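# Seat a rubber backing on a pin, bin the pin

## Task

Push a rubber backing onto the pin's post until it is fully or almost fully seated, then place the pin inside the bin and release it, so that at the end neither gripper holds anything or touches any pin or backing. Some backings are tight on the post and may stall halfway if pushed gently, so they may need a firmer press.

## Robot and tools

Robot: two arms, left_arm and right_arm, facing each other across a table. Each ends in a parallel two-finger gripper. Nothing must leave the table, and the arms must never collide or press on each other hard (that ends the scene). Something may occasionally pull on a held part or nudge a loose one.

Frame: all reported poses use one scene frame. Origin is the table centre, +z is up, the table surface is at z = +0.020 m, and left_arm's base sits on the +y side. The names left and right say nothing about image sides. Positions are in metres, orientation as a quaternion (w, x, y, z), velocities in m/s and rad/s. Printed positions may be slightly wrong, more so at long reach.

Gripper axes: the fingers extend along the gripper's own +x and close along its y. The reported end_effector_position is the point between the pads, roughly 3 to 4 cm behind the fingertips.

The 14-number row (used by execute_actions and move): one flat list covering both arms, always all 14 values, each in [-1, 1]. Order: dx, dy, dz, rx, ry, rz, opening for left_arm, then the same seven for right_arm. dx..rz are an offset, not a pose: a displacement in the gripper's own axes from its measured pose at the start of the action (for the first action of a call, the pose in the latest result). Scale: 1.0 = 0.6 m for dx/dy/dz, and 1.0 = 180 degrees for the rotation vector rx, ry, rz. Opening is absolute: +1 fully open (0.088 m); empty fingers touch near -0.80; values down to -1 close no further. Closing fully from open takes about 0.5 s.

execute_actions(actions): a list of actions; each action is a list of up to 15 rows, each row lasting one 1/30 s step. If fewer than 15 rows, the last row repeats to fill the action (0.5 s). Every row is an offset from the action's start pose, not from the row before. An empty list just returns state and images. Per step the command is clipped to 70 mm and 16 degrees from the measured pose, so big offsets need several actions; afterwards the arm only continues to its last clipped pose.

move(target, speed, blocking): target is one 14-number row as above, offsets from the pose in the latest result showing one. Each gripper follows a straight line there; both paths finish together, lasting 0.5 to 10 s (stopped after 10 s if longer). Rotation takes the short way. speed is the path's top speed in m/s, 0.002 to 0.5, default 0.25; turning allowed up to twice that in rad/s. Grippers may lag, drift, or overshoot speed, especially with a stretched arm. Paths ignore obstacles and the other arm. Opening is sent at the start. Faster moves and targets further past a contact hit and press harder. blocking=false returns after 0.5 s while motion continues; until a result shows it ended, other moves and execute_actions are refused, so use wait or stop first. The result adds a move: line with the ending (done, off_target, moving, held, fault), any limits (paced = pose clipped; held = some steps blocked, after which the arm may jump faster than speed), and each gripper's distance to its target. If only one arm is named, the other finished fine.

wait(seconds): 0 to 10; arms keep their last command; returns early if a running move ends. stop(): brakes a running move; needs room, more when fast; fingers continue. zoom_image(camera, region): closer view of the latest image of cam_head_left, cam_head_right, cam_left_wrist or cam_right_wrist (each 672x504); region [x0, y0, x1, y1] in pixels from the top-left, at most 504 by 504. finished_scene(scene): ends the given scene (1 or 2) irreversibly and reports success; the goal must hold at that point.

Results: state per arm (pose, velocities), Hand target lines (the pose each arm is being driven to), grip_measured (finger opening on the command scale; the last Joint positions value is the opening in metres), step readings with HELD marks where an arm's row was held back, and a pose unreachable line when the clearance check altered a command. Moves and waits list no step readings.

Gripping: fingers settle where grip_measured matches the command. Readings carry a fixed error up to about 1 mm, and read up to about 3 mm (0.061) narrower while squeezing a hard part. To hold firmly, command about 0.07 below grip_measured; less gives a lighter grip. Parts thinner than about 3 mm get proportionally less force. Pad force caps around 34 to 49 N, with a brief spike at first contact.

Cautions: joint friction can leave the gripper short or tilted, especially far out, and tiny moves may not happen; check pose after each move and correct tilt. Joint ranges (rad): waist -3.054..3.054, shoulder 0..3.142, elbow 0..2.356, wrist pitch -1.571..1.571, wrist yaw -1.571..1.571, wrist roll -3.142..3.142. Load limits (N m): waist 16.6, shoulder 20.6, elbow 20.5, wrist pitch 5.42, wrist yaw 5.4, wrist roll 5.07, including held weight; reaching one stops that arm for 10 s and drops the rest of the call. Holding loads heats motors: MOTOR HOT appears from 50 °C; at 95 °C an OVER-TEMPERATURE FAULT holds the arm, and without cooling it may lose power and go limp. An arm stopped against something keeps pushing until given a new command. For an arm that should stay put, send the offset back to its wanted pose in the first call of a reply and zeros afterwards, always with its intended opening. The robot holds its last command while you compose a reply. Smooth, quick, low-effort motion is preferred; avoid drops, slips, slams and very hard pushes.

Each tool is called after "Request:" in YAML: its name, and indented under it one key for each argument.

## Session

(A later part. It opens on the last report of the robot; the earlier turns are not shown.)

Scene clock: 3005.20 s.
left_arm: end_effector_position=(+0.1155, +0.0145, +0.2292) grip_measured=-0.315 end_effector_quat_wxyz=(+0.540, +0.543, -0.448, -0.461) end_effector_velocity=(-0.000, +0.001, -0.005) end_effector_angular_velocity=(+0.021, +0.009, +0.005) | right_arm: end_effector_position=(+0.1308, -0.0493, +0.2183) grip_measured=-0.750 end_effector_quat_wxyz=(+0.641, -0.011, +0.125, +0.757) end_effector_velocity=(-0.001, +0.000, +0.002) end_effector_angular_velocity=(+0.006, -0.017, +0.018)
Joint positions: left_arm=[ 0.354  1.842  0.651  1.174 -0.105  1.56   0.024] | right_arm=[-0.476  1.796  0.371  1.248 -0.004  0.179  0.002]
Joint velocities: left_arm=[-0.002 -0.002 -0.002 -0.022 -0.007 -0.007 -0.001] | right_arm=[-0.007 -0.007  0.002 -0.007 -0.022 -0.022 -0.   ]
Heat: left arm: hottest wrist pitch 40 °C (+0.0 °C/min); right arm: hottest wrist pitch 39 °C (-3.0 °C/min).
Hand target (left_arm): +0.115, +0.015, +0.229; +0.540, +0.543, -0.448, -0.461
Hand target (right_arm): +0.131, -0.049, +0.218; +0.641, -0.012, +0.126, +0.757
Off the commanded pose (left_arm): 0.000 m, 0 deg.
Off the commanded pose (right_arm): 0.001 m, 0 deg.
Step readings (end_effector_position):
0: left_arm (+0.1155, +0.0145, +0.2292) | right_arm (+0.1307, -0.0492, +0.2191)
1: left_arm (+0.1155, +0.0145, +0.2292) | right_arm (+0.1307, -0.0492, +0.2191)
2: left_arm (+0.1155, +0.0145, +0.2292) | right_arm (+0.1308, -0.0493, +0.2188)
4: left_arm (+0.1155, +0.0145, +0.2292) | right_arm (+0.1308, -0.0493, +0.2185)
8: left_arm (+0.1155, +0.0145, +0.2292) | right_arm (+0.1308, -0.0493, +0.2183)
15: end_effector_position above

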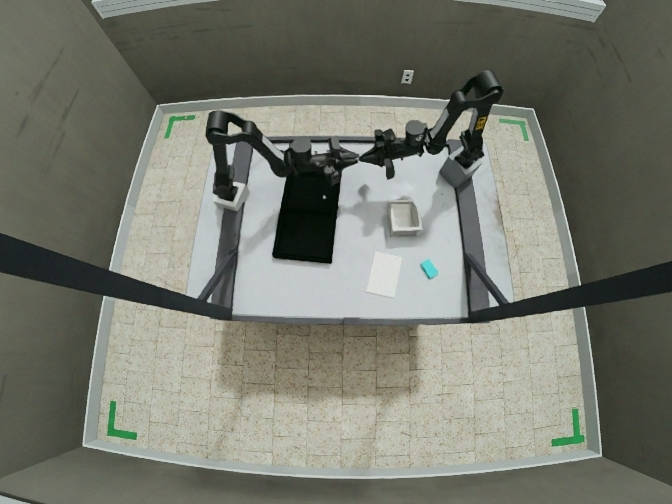

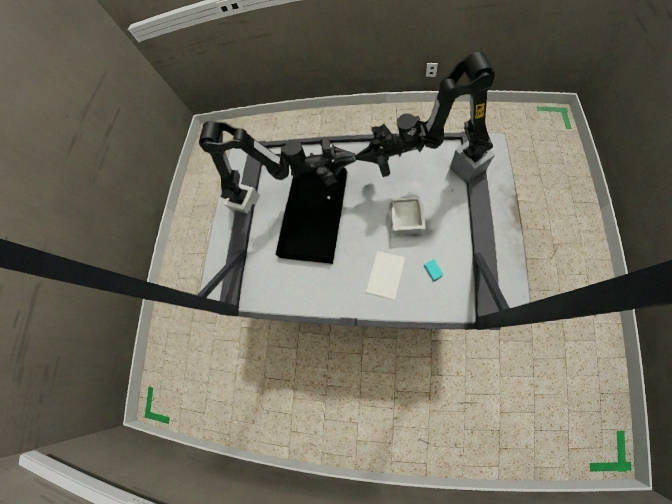

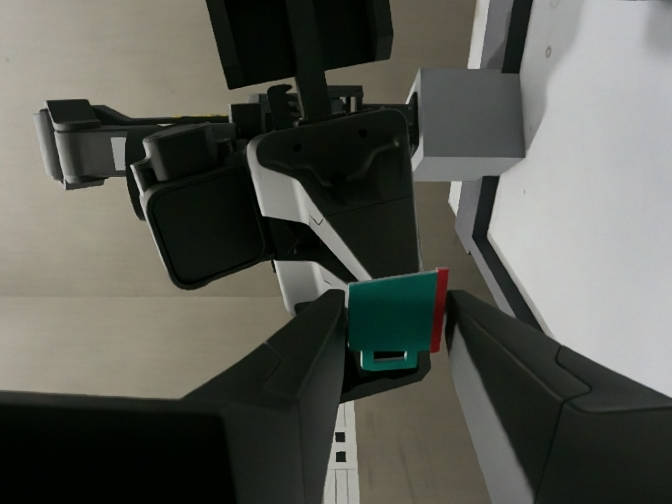

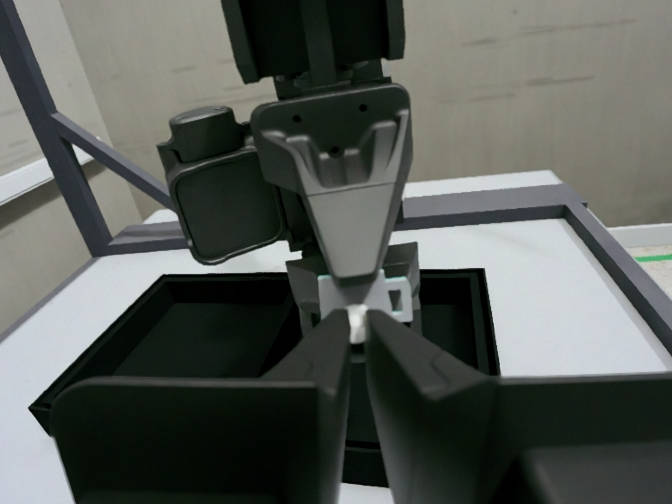

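Request:
execute_actions:
  actions:
    - [[0,0,0,0,0,0,-0.33,0,0,0,0,0,0,-0.76],[0,0,0,0,0,0,-0.337,0,0,0,0,0,0,-0.76],[0,0,0,0,0,0,-0.344,0,0,0,0,0,0,-0.76],[0,0,0,0,0,0,-0.351,0,0,0,0,0,0,-0.76],[0,0,0,0,0,0,-0.358,0,0,0,0,0,0,-0.76],[0,0,0,0,0,0,-0.365,0,0,0,0,0,0,-0.76],[0,0,0,0,0,0,-0.372,0,0,0,0,0,0,-0.76],[0,0,0,0,0,0,-0.379,0,0,0,0,0,0,-0.76],[0,0,0,0,0,0,-0.386,0,0,0,0,0,0,-0.76],[0,0,0,0,0,0,-0.393,0,0,0,0,0,0,-0.76],[0,0,0,0,0,0,-0.40,0,0,0,0,0,0,-0.76],[0,0,0,0,0,0,-0.41,0,0,0,0,0,0,-0.76],[0,0,0,0,0,0,-0.42,0,0,0,0,0,0,-0.76]]
    - [[0,0,0,0,0,0,-0.42,0,0,0,0,0,0,-0.74],[0,0,0,0,0,0,-0.42,0,0,0,0,0,0,-0.72],[0,0,0,0,0,0,-0.42,0,0,0,0,0,0,-0.70],[0,0,0,0,0,0,-0.42,0,0,0,0,0,0,-0.68],[0,0,0,0,0,0,-0.42,0,0,0,0,0,0,-0.66],[0,0,0,0,0,0,-0.42,0,0,0,0,0,0,-0.64]]

Request:
zoom_image:
  camera: "cam_right_wrist"
  region: [310, 270, 410, 360]

Request:
zoom_image:
  camera: "cam_left_wrist"
  region: [290, 230, 500, 400]

Scene clock: 3032.70 s.
left_arm: end_effector_position=(+0.1155, +0.0145, +0.2292) grip_measured=-0.404 end_effector_quat_wxyz=(+0.540, +0.543, -0.448, -0.461) end_effector_velocity=(-0.000, +0.001, +0.002) end_effector_angular_velocity=(-0.009, +0.007, +0.005) | right_arm: end_effector_position=(+0.1308, -0.0493, +0.2183) grip_measured=-0.644 end_effector_quat_wxyz=(+0.641, -0.011, +0.125, +0.757) end_effector_velocity=(+0.000, -0.001, -0.001) end_effector_angular_velocity=(-0.006, -0.007, +0.006)
Joint positions: left_arm=[ 0.354  1.842  0.651  1.174 -0.105  1.56   0.019] | right_arm=[-0.476  1.796  0.371  1.248 -0.004  0.179  0.007]
Joint velocities: left_arm=[-0.002 -0.002 -0.002  0.007 -0.007 -0.007 -0.   ] | right_arm=[-0.002 -0.002 -0.002 -0.007 -0.007 -0.007  0.001]
Heat: left arm: hottest wrist pitch 40 °C (+0.0 °C/min); right arm: hottest wrist pitch 38 °C (-2.0 °C/min).
Hand target (left_arm): +0.115, +0.015, +0.229; +0.540, +0.543, -0.448, -0.461
Hand target (right_arm): +0.131, -0.049, +0.218; +0.641, -0.011, +0.125, +0.757
Off the commanded pose (left_arm): 0.000 m, 0 deg.
Off the commanded pose (right_arm): 0.000 m, 0 deg.
Step readings (end_effector_position; steps 1 to 15: 1st action; 16 to 30: 2nd action):
0: left_arm (+0.1155, +0.0145, +0.2292) | right_arm (+0.1308, -0.0493, +0.2183)
1: left_arm (+0.1155, +0.0145, +0.2292) | right_arm (+0.1308, -0.0493, +0.2183)
2: left_arm (+0.1155, +0.0145, +0.2292) | right_arm (+0.1308, -0.0493, +0.2183)
4: left_arm (+0.1155, +0.0145, +0.2292) | right_arm (+0.1308, -0.0493, +0.2183)
8: left_arm (+0.1155, +0.0145, +0.2292) | right_arm (+0.1308, -0.0493, +0.2183)
15: left_arm (+0.1155, +0.0145, +0.2292) | right_arm (+0.1308, -0.0493, +0.2183)
16: left_arm (+0.1155, +0.0145, +0.2292) | right_arm (+0.1308, -0.0493, +0.2183)
17: left_arm (+0.1155, +0.0145, +0.2292) | right_arm (+0.1308, -0.0493, +0.2183)
19: left_arm (+0.1155, +0.0145, +0.2292) | right_arm (+0.1308, -0.0493, +0.2183)
23: left_arm (+0.1155, +0.0145, +0.2292) | right_arm (+0.1308, -0.0493, +0.2183)
30: end_effector_position above

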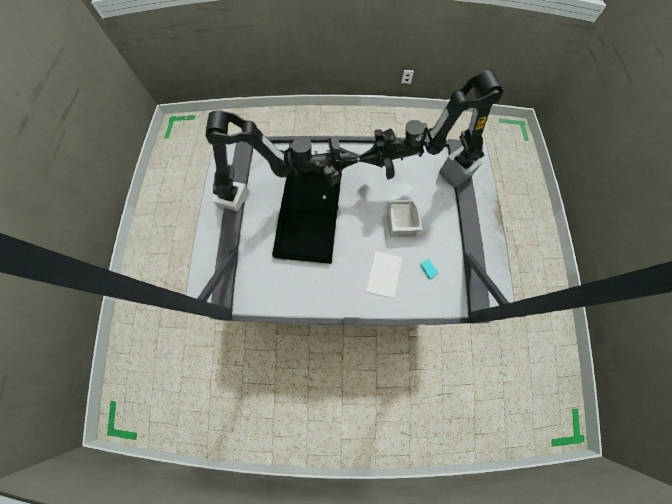

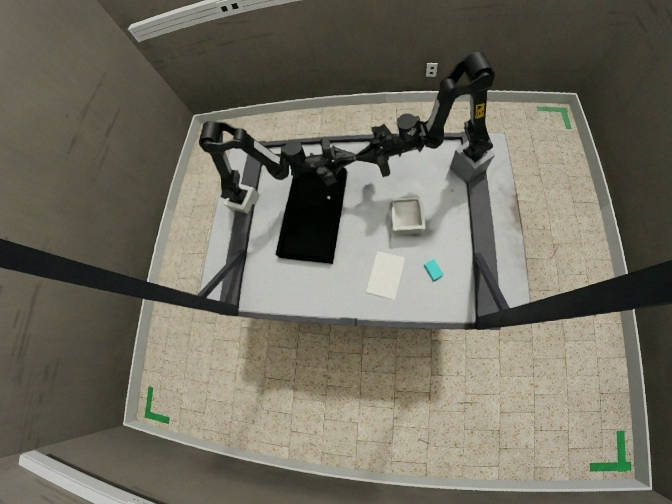

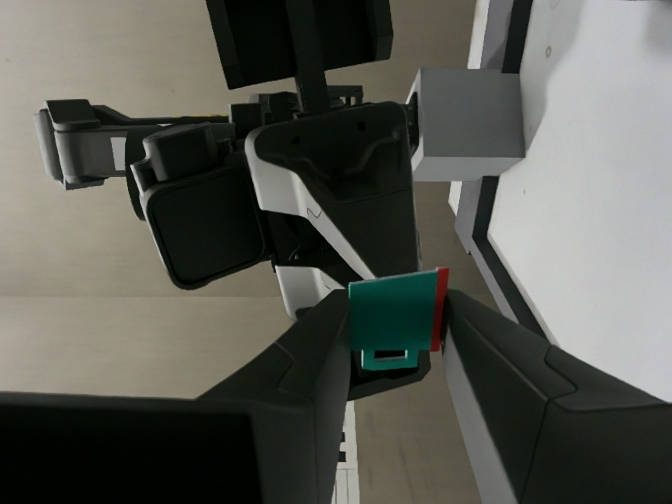

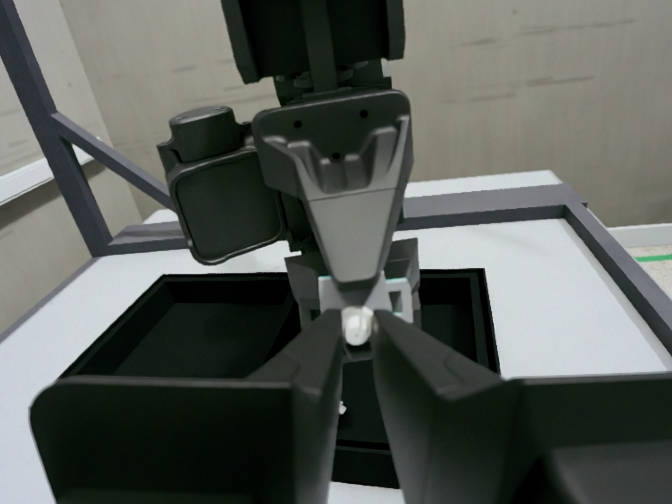

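Region (310, 270, 410, 360) of cam_right_wrist's 672x504 image, scaled by 5.040, with more detail than that image has; it fills the top 454 rows of this view, and the rest is white.

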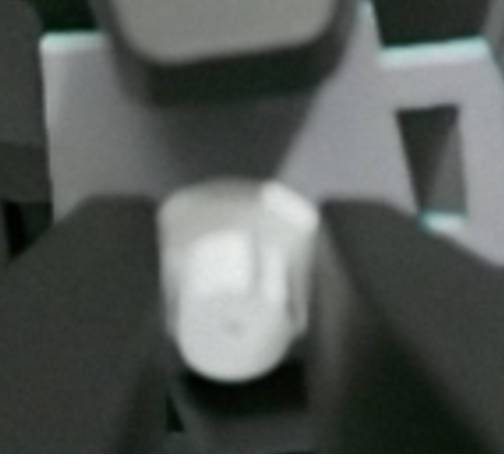

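Region (290, 230, 500, 400) of cam_left_wrist's 672x504 image, scaled by 2.400, with more detail than that image has; it fills the top 408 rows of this view, and the rest is white.

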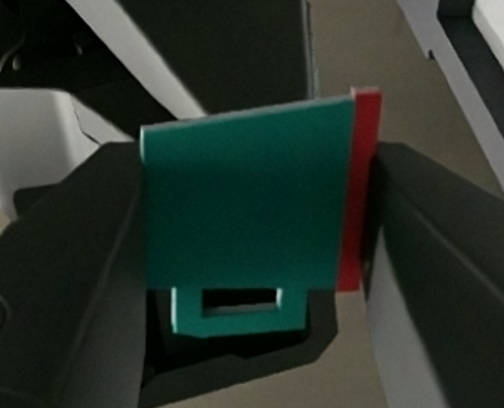

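Request:
move:
  target: [0,0,0,0,0,0,-0.42,-0.030,0,-0.0053,0,0,0,-0.64]
  speed: 0.03

Request:
zoom_image:
  camera: "cam_right_wrist"
  region: [300, 240, 420, 340]

Scene clock: 3039.77 s.
left_arm: end_effector_position=(+0.1155, +0.0145, +0.2292) grip_measured=-0.404 end_effector_quat_wxyz=(+0.540, +0.543, -0.448, -0.461) end_effector_velocity=(-0.002, -0.001, +0.004) end_effector_angular_velocity=(-0.013, +0.006, -0.010) | right_arm: end_effector_position=(+0.1336, -0.0654, +0.2177) grip_measured=-0.642 end_effector_quat_wxyz=(+0.641, -0.011, +0.126, +0.757) end_effector_velocity=(-0.002, -0.001, +0.002) end_effector_angular_velocity=(+0.003, -0.003, +0.020)
Joint positions: left_arm=[ 0.354  1.842  0.651  1.174 -0.105  1.56   0.019] | right_arm=[-0.476  1.757  0.306  1.272 -0.004  0.179  0.008]
Joint velocities: left_arm=[-0.002 -0.002  0.002  0.007  0.007 -0.007 -0.   ] | right_arm=[-0.002 -0.012 -0.002 -0.007 -0.022 -0.007 -0.   ]
Heat: left arm: hottest wrist pitch 40 °C (+0.0 °C/min); right arm: hottest wrist pitch 39 °C (-1.0 °C/min).
Hand target (left_arm): +0.115, +0.015, +0.229; +0.540, +0.543, -0.448, -0.461
Hand target (right_arm): +0.133, -0.067, +0.218; +0.641, -0.011, +0.125, +0.757
Off the commanded pose (left_arm): 0.000 m, 0 deg.
Off the commanded pose (right_arm): 0.002 m, 0 deg.
move: done

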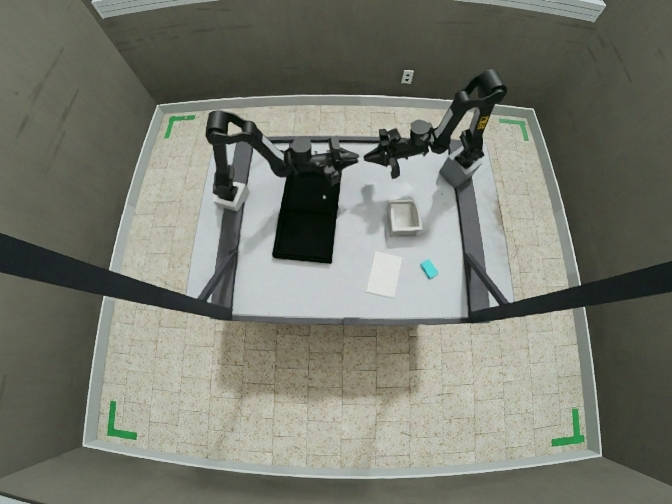

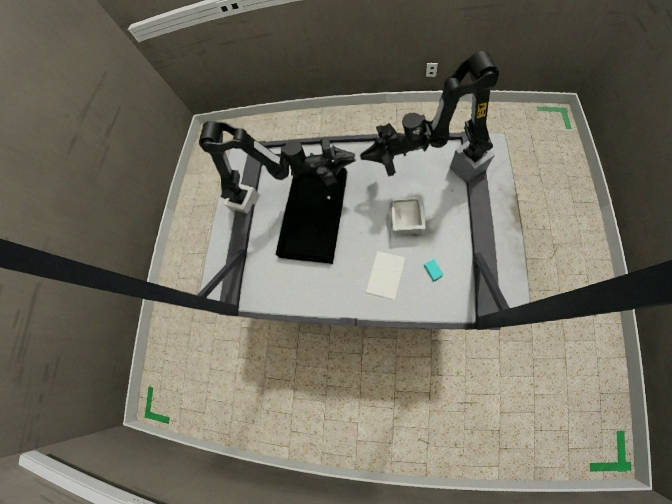

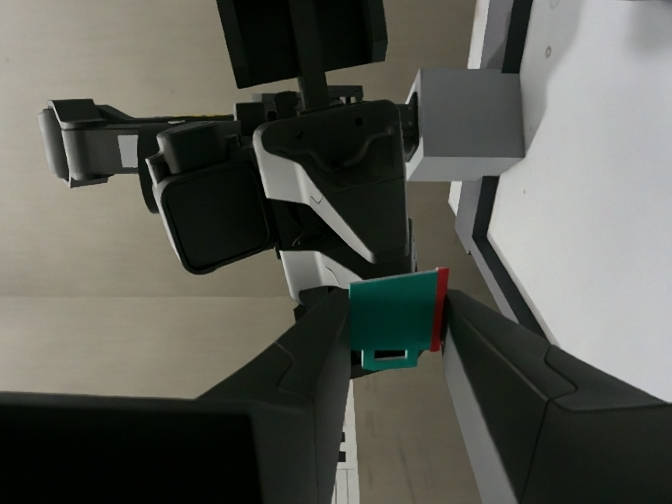

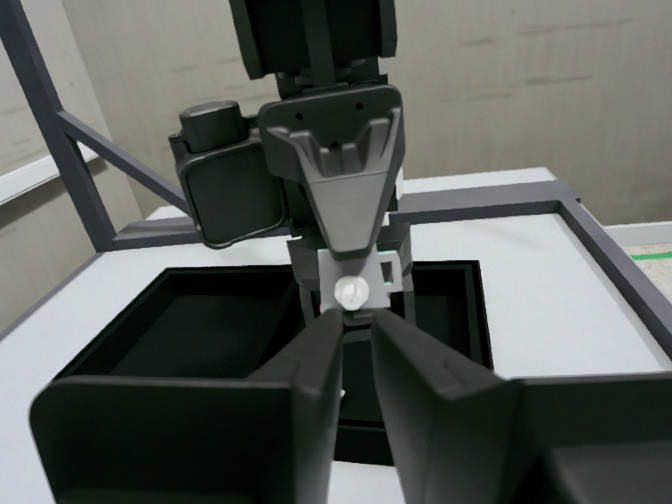

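Region (300, 240, 420, 340) of cam_right_wrist's 672x504 image, scaled by 4.200, with more detail than that image has.

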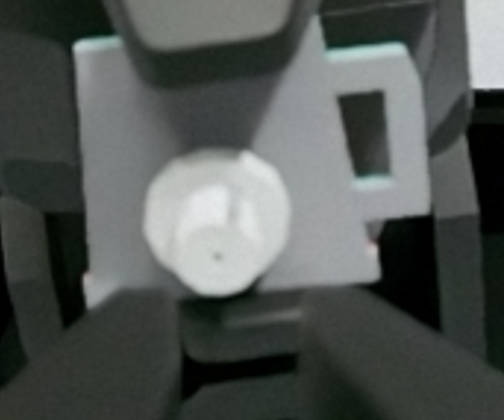

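Request:
move:
  target: [0,0,0,0.16,0,0,-0.42,0,0,0,0,0,0,-0.64]
  speed: 0.25

Request:
zoom_image:
  camera: "cam_right_wrist"
  region: [300, 240, 420, 340]

Scene clock: 3050.67 s.
left_arm: end_effector_position=(+0.1155, +0.0145, +0.2292) grip_measured=-0.404 end_effector_quat_wxyz=(+0.390, +0.659, -0.547, -0.337) end_effector_velocity=(-0.000, +0.001, -0.005) end_effector_angular_velocity=(+0.023, -0.006, +0.005) | right_arm: end_effector_position=(+0.1337, -0.0656, +0.2176) grip_measured=-0.642 end_effector_quat_wxyz=(+0.641, -0.011, +0.126, +0.757) end_effector_velocity=(-0.002, -0.001, +0.002) end_effector_angular_velocity=(+0.008, -0.005, +0.011)
Joint positions: left_arm=[ 0.354  1.842  0.651  1.174 -0.105  2.057  0.019] | right_arm=[-0.476  1.757  0.305  1.272 -0.004  0.179  0.008]
Joint velocities: left_arm=[-0.002 -0.002 -0.002 -0.022 -0.007  0.007 -0.   ] | right_arm=[ 0.002 -0.002 -0.002  0.007 -0.007 -0.007 -0.   ]
Heat: left arm: hottest wrist pitch 40 °C (+0.0 °C/min); right arm: hottest wrist pitch 40 °C (+1.0 °C/min).
Hand target (left_arm): +0.115, +0.015, +0.229; +0.388, +0.661, -0.548, -0.335
Hand target (right_arm): +0.134, -0.065, +0.218; +0.641, -0.011, +0.126, +0.757
Off the commanded pose (left_arm): 0.000 m, 0 deg.
Off the commanded pose (right_arm): 0.000 m, 0 deg.
move: done

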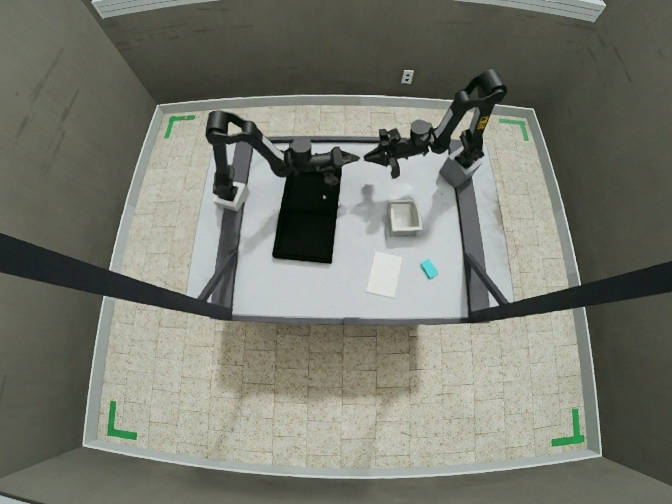

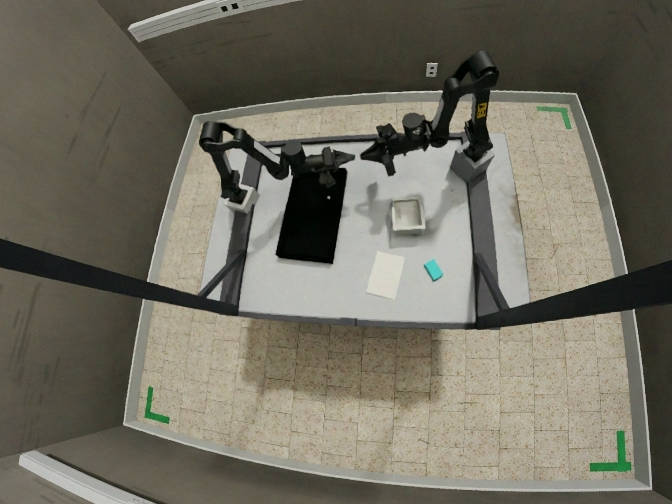

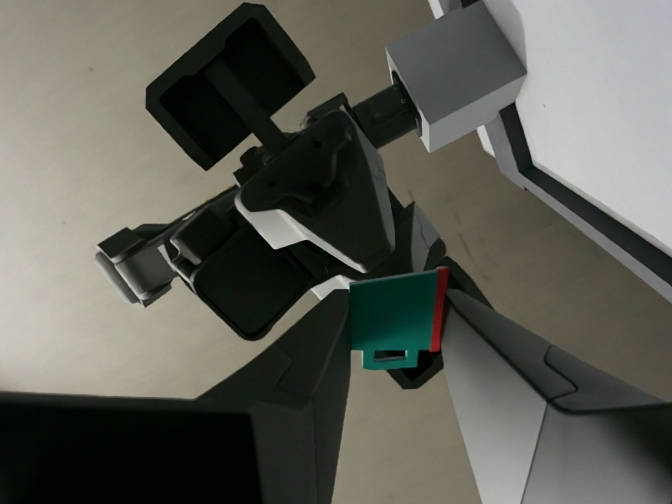

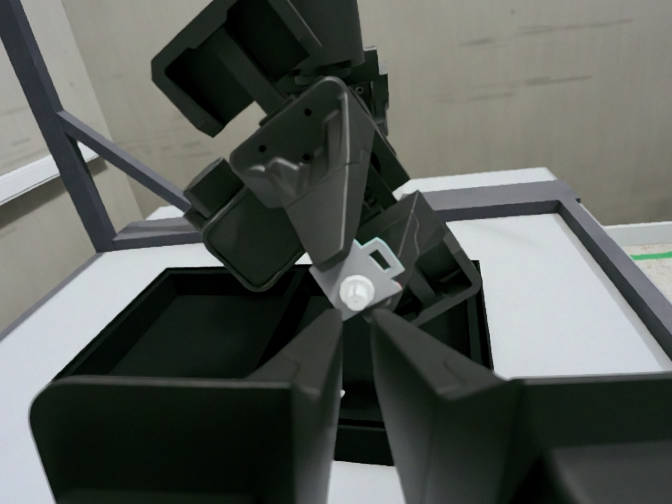

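Region (300, 240, 420, 340) of cam_right_wrist's 672x504 image, scaled by 4.200, with more detail than that image has.

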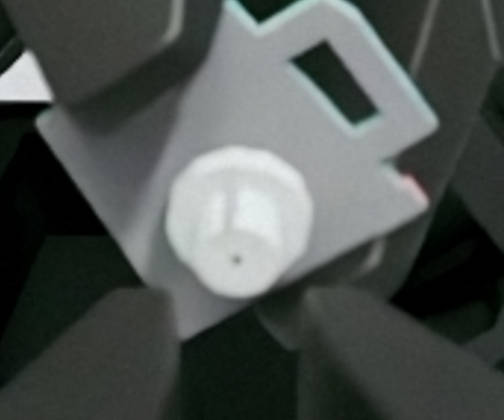

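Request:
move:
  target: [0,0,0,0,0,0,-0.42,0.0175,-0.003,0.0037,0,0,0,-0.64]
  speed: 0.02

Request:
zoom_image:
  camera: "cam_right_wrist"
  region: [300, 260, 420, 360]

Scene clock: 3083.20 s.
left_arm: end_effector_position=(+0.1155, +0.0145, +0.2292) grip_measured=-0.404 end_effector_quat_wxyz=(+0.390, +0.660, -0.547, -0.336) end_effector_velocity=(+0.004, +0.001, +0.002) end_effector_angular_velocity=(-0.011, +0.021, +0.025) | right_arm: end_effector_position=(+0.1336, -0.0561, +0.2201) grip_measured=-0.642 end_effector_quat_wxyz=(+0.642, -0.008, +0.124, +0.757) end_effector_velocity=(+0.002, -0.001, -0.006) end_effector_angular_velocity=(-0.025, -0.013, -0.008)
Joint positions: left_arm=[ 0.354  1.842  0.651  1.174 -0.105  2.058  0.019] | right_arm=[-0.483  1.774  0.342  1.261 -0.01   0.179  0.008]
Joint velocities: left_arm=[ 0.002 -0.002 -0.002  0.007 -0.022 -0.022 -0.   ] | right_arm=[-0.002  0.002 -0.002 -0.022  0.007 -0.007 -0.   ]
Heat: left arm: hottest wrist pitch 40 °C (+0.0 °C/min); right arm: hottest wrist pitch 40 °C (+1.0 °C/min).
Hand target (left_arm): +0.115, +0.015, +0.229; +0.390, +0.659, -0.547, -0.337
Hand target (right_arm): +0.134, -0.055, +0.218; +0.641, -0.011, +0.126, +0.757
Off the commanded pose (left_arm): 0.000 m, 0 deg.
Off the commanded pose (right_arm): 0.003 m, 0 deg.
move: done

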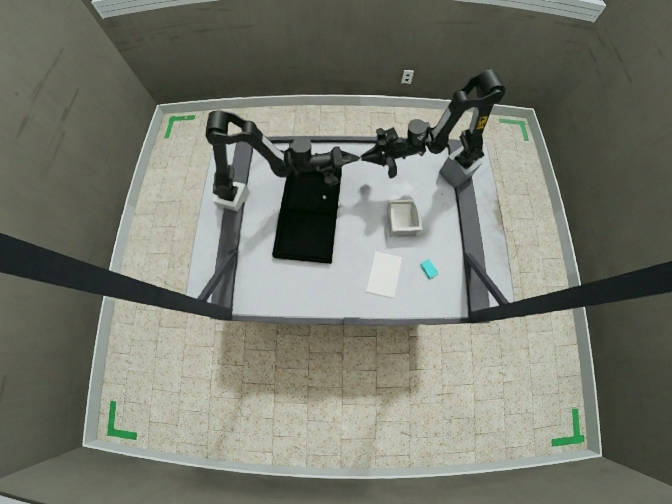

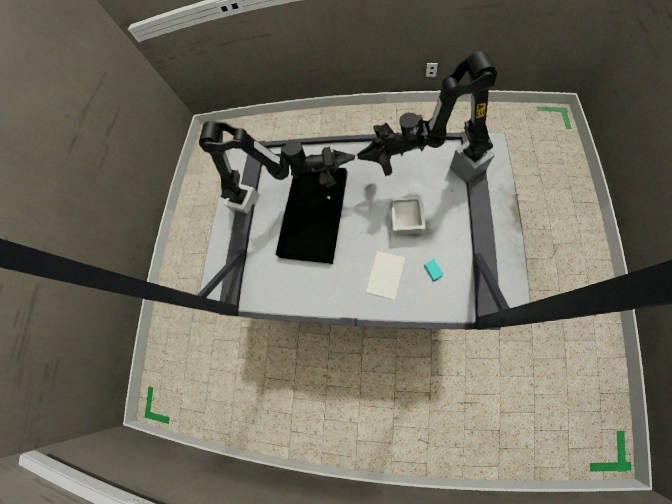

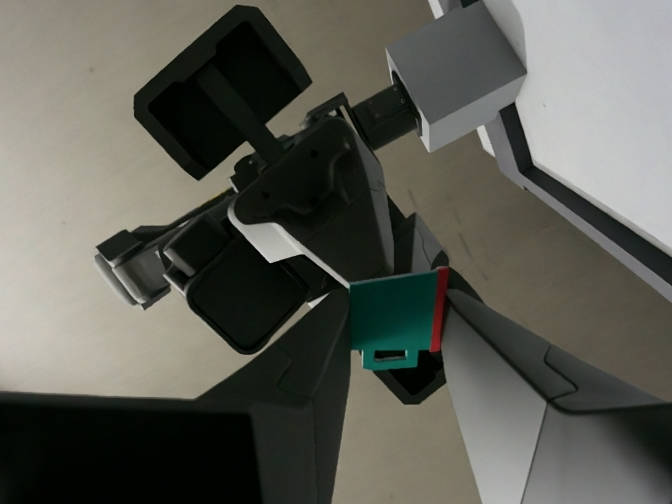

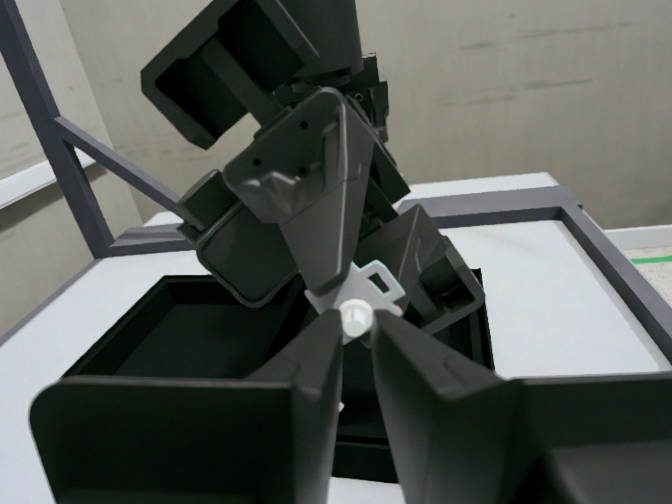

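Region (300, 260, 420, 360) of cam_right_wrist's 672x504 image, scaled by 4.200, with more detail than that image has.

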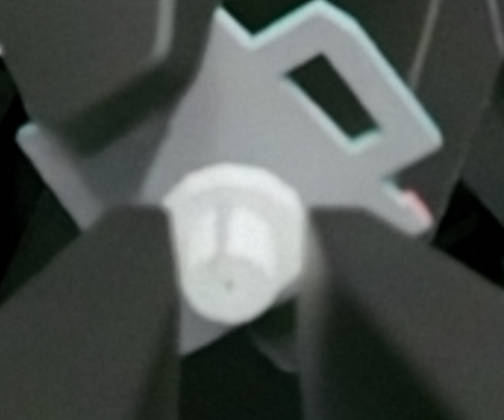

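Request:
move:
  target: [0,0,0,0,0,0,-0.42,0.0140,-0.001,-0.0017,0,0.002,0,-0.64]
  speed: 0.012

Request:
zoom_image:
  camera: "cam_right_wrist"
  region: [300, 260, 420, 360]

Scene clock: 3092.27 s.
left_arm: end_effector_position=(+0.1155, +0.0145, +0.2292) grip_measured=-0.404 end_effector_quat_wxyz=(+0.390, +0.660, -0.547, -0.336) end_effector_velocity=(+0.004, +0.001, -0.001) end_effector_angular_velocity=(+0.006, +0.007, +0.025) | right_arm: end_effector_position=(+0.1327, -0.0498, +0.2198) grip_measured=-0.642 end_effector_quat_wxyz=(+0.642, -0.008, +0.124, +0.757) end_effector_velocity=(-0.001, +0.004, -0.001) end_effector_angular_velocity=(-0.001, -0.006, +0.006)
Joint positions: left_arm=[ 0.354  1.842  0.651  1.174 -0.105  2.058  0.019] | right_arm=[-0.483  1.792  0.367  1.253 -0.01   0.179  0.008]
Joint velocities: left_arm=[ 0.002 -0.002 -0.002 -0.007 -0.022 -0.007  0.   ] | right_arm=[-0.002  0.012  0.017 -0.007 -0.007 -0.007  0.   ]
Heat: left arm: hottest wrist pitch 40 °C (+0.0 °C/min); right arm: hottest wrist pitch 40 °C (+2.0 °C/min).
Hand target (left_arm): +0.115, +0.015, +0.229; +0.390, +0.660, -0.547, -0.336
Hand target (right_arm): +0.133, -0.048, +0.218; +0.641, -0.010, +0.126, +0.757
Off the commanded pose (left_arm): 0.000 m, 0 deg.
Off the commanded pose (right_arm): 0.003 m, 0 deg.
move: done

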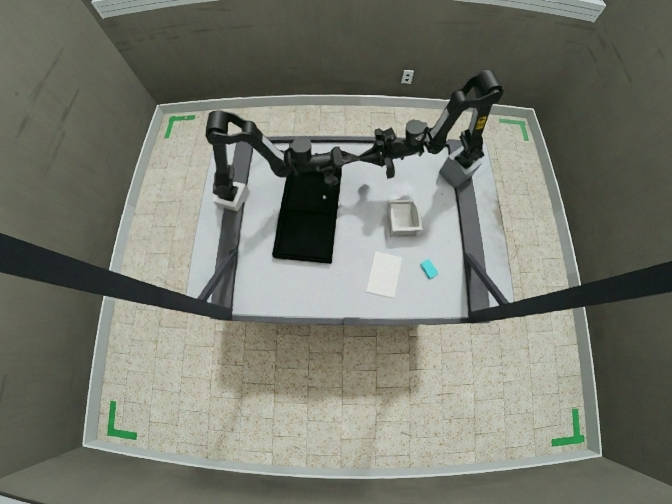

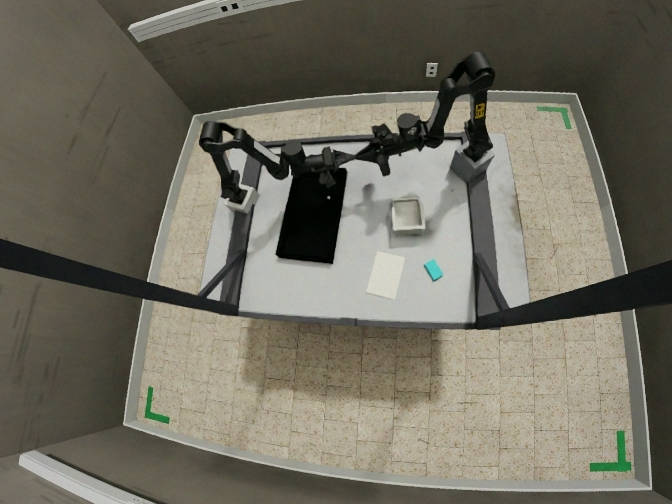

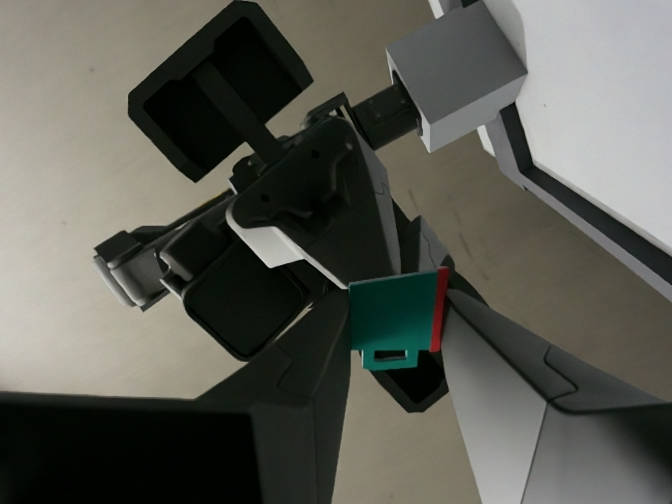

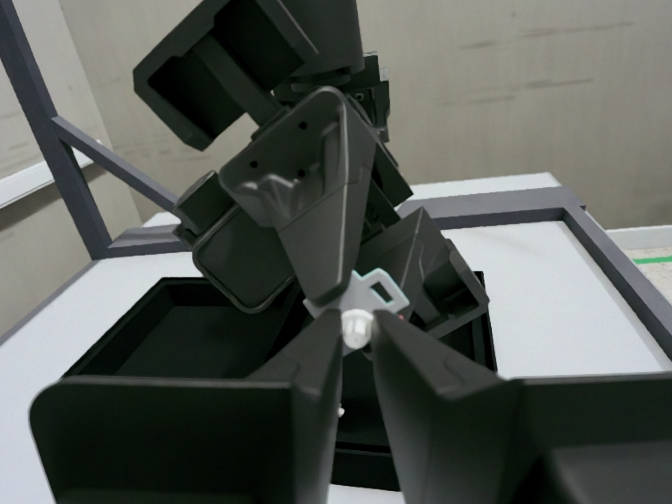

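Region (300, 260, 420, 360) of cam_right_wrist's 672x504 image, scaled by 4.200, with more detail than that image has.

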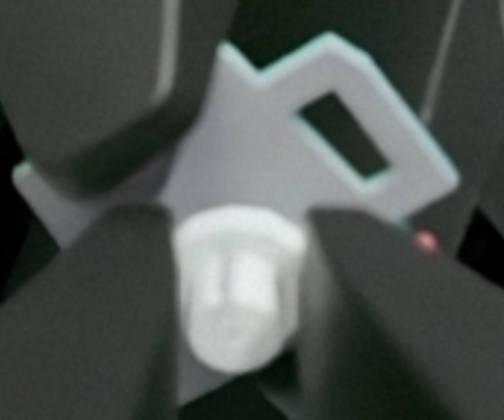

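Request:
execute_actions:
  actions:
    - [[0,0,0,0,0,0,-0.42,0.0035,-0.0005,-0.0035,0,0.002,0,-0.64],[0,0,0,0,0,0,-0.42,0.004,-0.0005,-0.0035,0,0.002,0,-0.64],[0,0,0,0,0,0,-0.42,0.0045,-0.0005,-0.0035,0,0.002,0,-0.64],[0,0,0,0,0,0,-0.42,0.005,-0.0005,-0.0034,0,0.002,0,-0.64]]

Request:
zoom_image:
  camera: "cam_right_wrist"
  region: [300, 260, 420, 360]

Scene clock: 3099.10 s.
left_arm: end_effector_position=(+0.1155, +0.0145, +0.2292) grip_measured=-0.404 end_effector_quat_wxyz=(+0.390, +0.660, -0.547, -0.336) end_effector_velocity=(-0.000, +0.001, +0.001) end_effector_angular_velocity=(-0.001, +0.022, +0.005) | right_arm: end_effector_position=(+0.1325, -0.0487, +0.2193) grip_measured=-0.642 end_effector_quat_wxyz=(+0.642, -0.008, +0.124, +0.757) end_effector_velocity=(-0.002, -0.001, -0.001) end_effector_angular_velocity=(-0.006, -0.007, +0.011)
Joint positions: left_arm=[ 0.354  1.842  0.651  1.174 -0.105  2.058  0.019] | right_arm=[-0.483  1.797  0.372  1.253 -0.01   0.179  0.008]
Joint velocities: left_arm=[-0.002 -0.007 -0.002 -0.007 -0.007 -0.022 -0.   ] | right_arm=[ 0.002 -0.002 -0.002 -0.007 -0.007 -0.007 -0.   ]
Heat: left arm: hottest wrist pitch 40 °C (+0.0 °C/min); right arm: hottest wrist pitch 40 °C (+1.0 °C/min).
Hand target (left_arm): +0.115, +0.015, +0.229; +0.390, +0.660, -0.547, -0.336
Hand target (right_arm): +0.132, -0.047, +0.217; +0.641, -0.010, +0.126, +0.757
Off the commanded pose (left_arm): 0.000 m, 0 deg.
Off the commanded pose (right_arm): 0.003 m, 0 deg.
Step readings (end_effector_position):
0: left_arm (+0.1155, +0.0145, +0.2292) | right_arm (+0.1326, -0.0495, +0.2198)
1: left_arm (+0.1155, +0.0145, +0.2292) | right_arm (+0.1326, -0.0495, +0.2197)
2: left_arm (+0.1155, +0.0145, +0.2292) | right_arm (+0.1326, -0.0494, +0.2197)
4: left_arm (+0.1155, +0.0145, +0.2292) | right_arm (+0.1326, -0.0491, +0.2195)
8: left_arm (+0.1155, +0.0145, +0.2292) | right_arm (+0.1325, -0.0486, +0.2195)
15: end_effector_position above

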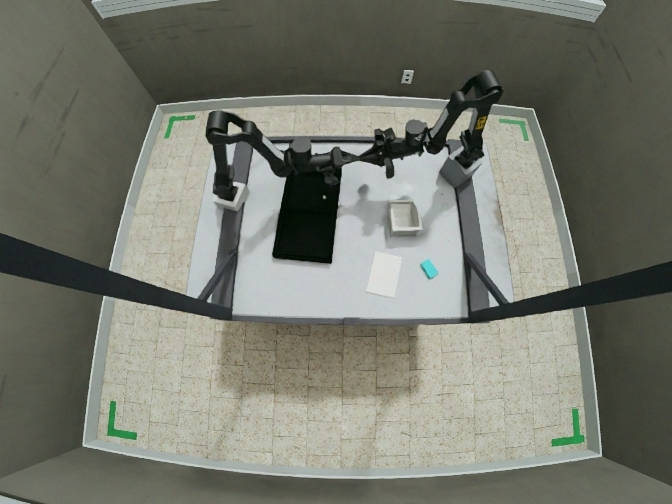

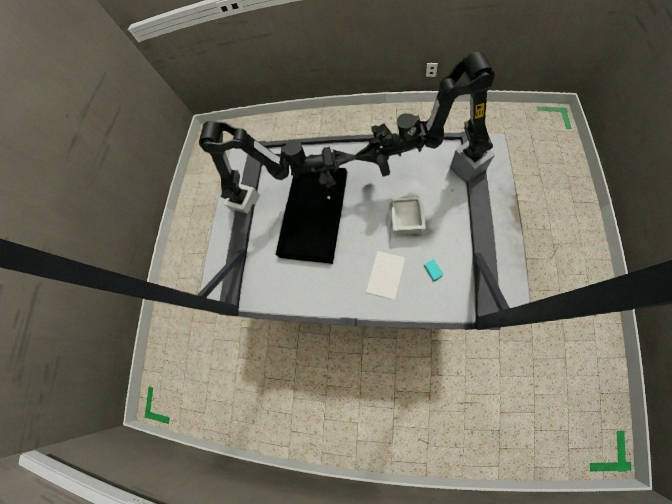

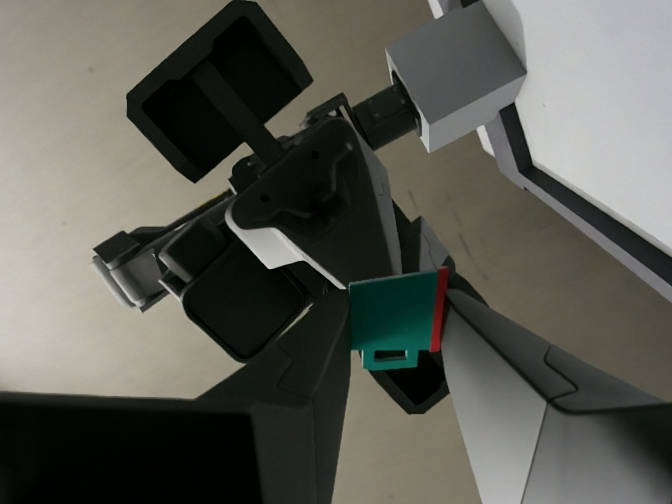

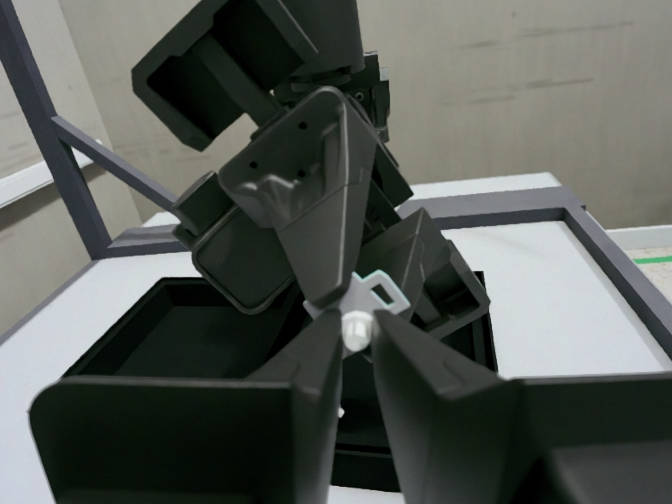

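Region (300, 260, 420, 360) of cam_right_wrist's 672x504 image, scaled by 4.200, with more detail than that image has.

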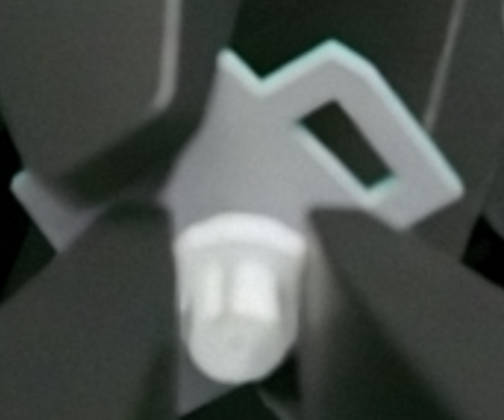

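Request:
execute_actions:
  actions:
    - [[0,0,0,0,0,0,-0.42,0,0,0,0,0,0,-0.655],[0,0,0,0,0,0,-0.42,0,0,0,0,0,0,-0.67],[0,0,0,0,0,0,-0.42,0,0,0,0,0,0,-0.68],[0,0,0,0,0,0,-0.42,0,0,0,0,0,0,-0.69],[0,0,0,0,0,0,-0.42,0,0,0,0,0,0,-0.70],[0,0,0,0,0,0,-0.42,0,0,0,0,0,0,-0.71],[0,0,0,0,0,0,-0.42,0,0,0,0,0,0,-0.72],[0,0,0,0,0,0,-0.42,0,0,0,0,0,0,-0.73],[0,0,0,0,0,0,-0.43,0,0,0,0,0,0,-0.74],[0,0,0,0,0,0,-0.44,0,0,0,0,0,0,-0.75],[0,0,0,0,0,0,-0.45,0,0,0,0,0,0,-0.76],[0,0,0,0,0,0,-0.46,0,0,0,0,0,0,-0.765]]

Request:
zoom_image:
  camera: "cam_right_wrist"
  region: [300, 260, 420, 360]

Request:
zoom_image:
  camera: "cam_left_wrist"
  region: [290, 230, 500, 400]

Scene clock: 3112.67 s.
left_arm: end_effector_position=(+0.1155, +0.0145, +0.2292) grip_measured=-0.404 end_effector_quat_wxyz=(+0.390, +0.660, -0.547, -0.336) end_effector_velocity=(+0.000, -0.000, -0.003) end_effector_angular_velocity=(+0.016, +0.008, +0.005) | right_arm: end_effector_position=(+0.1325, -0.0487, +0.2193) grip_measured=-0.748 end_effector_quat_wxyz=(+0.642, -0.008, +0.124, +0.757) end_effector_velocity=(-0.002, -0.001, -0.001) end_effector_angular_velocity=(-0.007, -0.005, +0.020)
Joint positions: left_arm=[ 0.354  1.842  0.651  1.174 -0.105  2.058  0.019] | right_arm=[-0.483  1.797  0.372  1.253 -0.01   0.179  0.002]
Joint velocities: left_arm=[-0.002 -0.002  0.002 -0.022 -0.007 -0.007 -0.   ] | right_arm=[-0.002 -0.002 -0.002 -0.007 -0.022 -0.007 -0.003]
Heat: left arm: hottest wrist pitch 40 °C (+0.0 °C/min); right arm: hottest wrist pitch 40 °C (+0.0 °C/min).
Hand target (left_arm): +0.115, +0.015, +0.229; +0.390, +0.660, -0.547, -0.336
Hand target (right_arm): +0.132, -0.049, +0.219; +0.642, -0.008, +0.124, +0.757
Off the commanded pose (left_arm): 0.000 m, 0 deg.
Off the commanded pose (right_arm): 0.000 m, 0 deg.
Step readings (end_effector_position):
0: left_arm (+0.1155, +0.0145, +0.2292) | right_arm (+0.1325, -0.0487, +0.2193)
1: left_arm (+0.1155, +0.0145, +0.2292) | right_arm (+0.1325, -0.0487, +0.2193)
2: left_arm (+0.1155, +0.0145, +0.2292) | right_arm (+0.1325, -0.0487, +0.2193)
4: left_arm (+0.1155, +0.0145, +0.2292) | right_arm (+0.1325, -0.0487, +0.2193)
8: left_arm (+0.1155, +0.0145, +0.2292) | right_arm (+0.1325, -0.0487, +0.2193)
15: end_effector_position above

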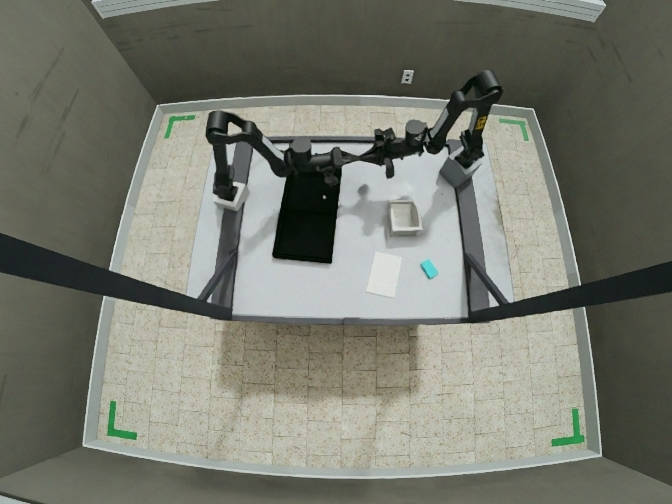

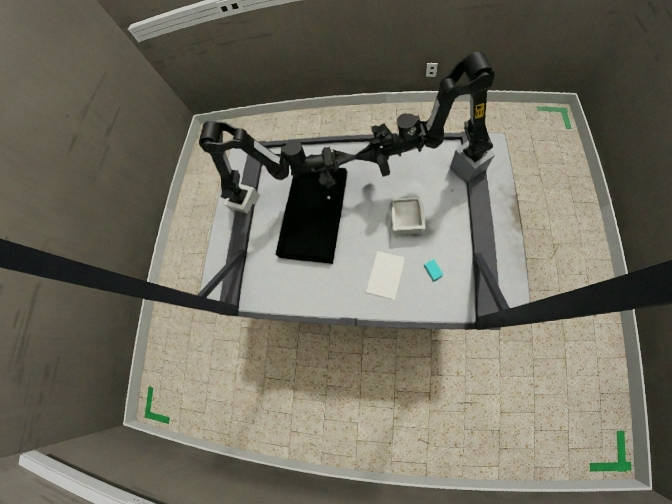

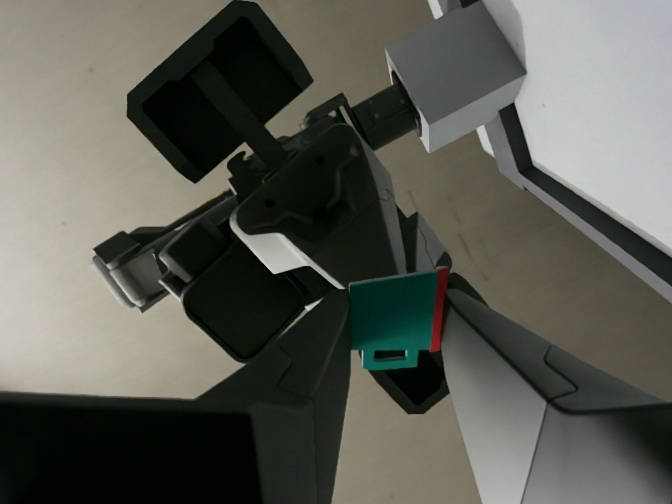

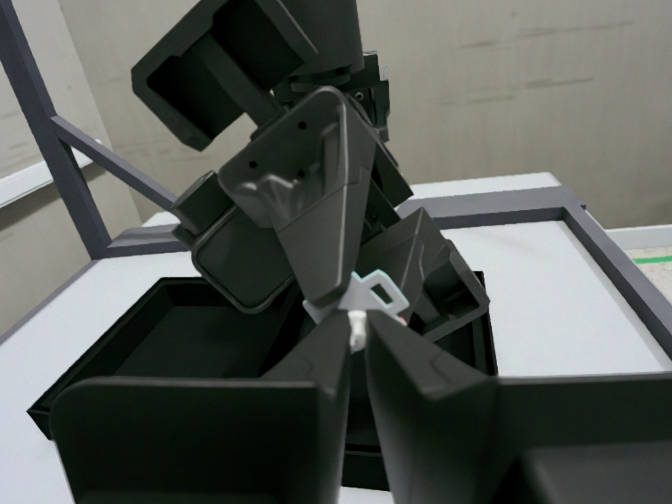

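Region (300, 260, 420, 360) of cam_right_wrist's 672x504 image, scaled by 4.200, with more detail than that image has.

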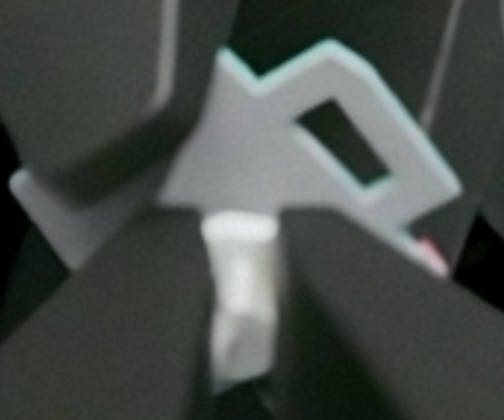

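Region (290, 230, 500, 400) of cam_left_wrist's 672x504 image, scaled by 2.400, with more detail than that image has; it fills the top 408 rows of this view, and the rest is white.

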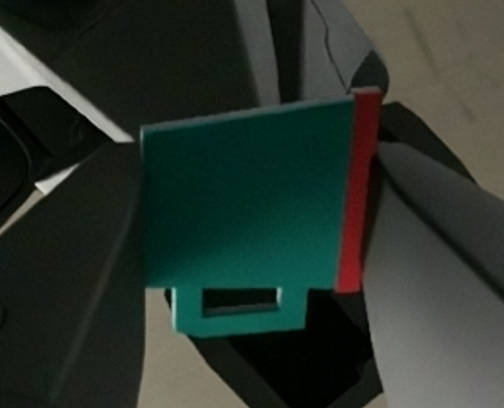

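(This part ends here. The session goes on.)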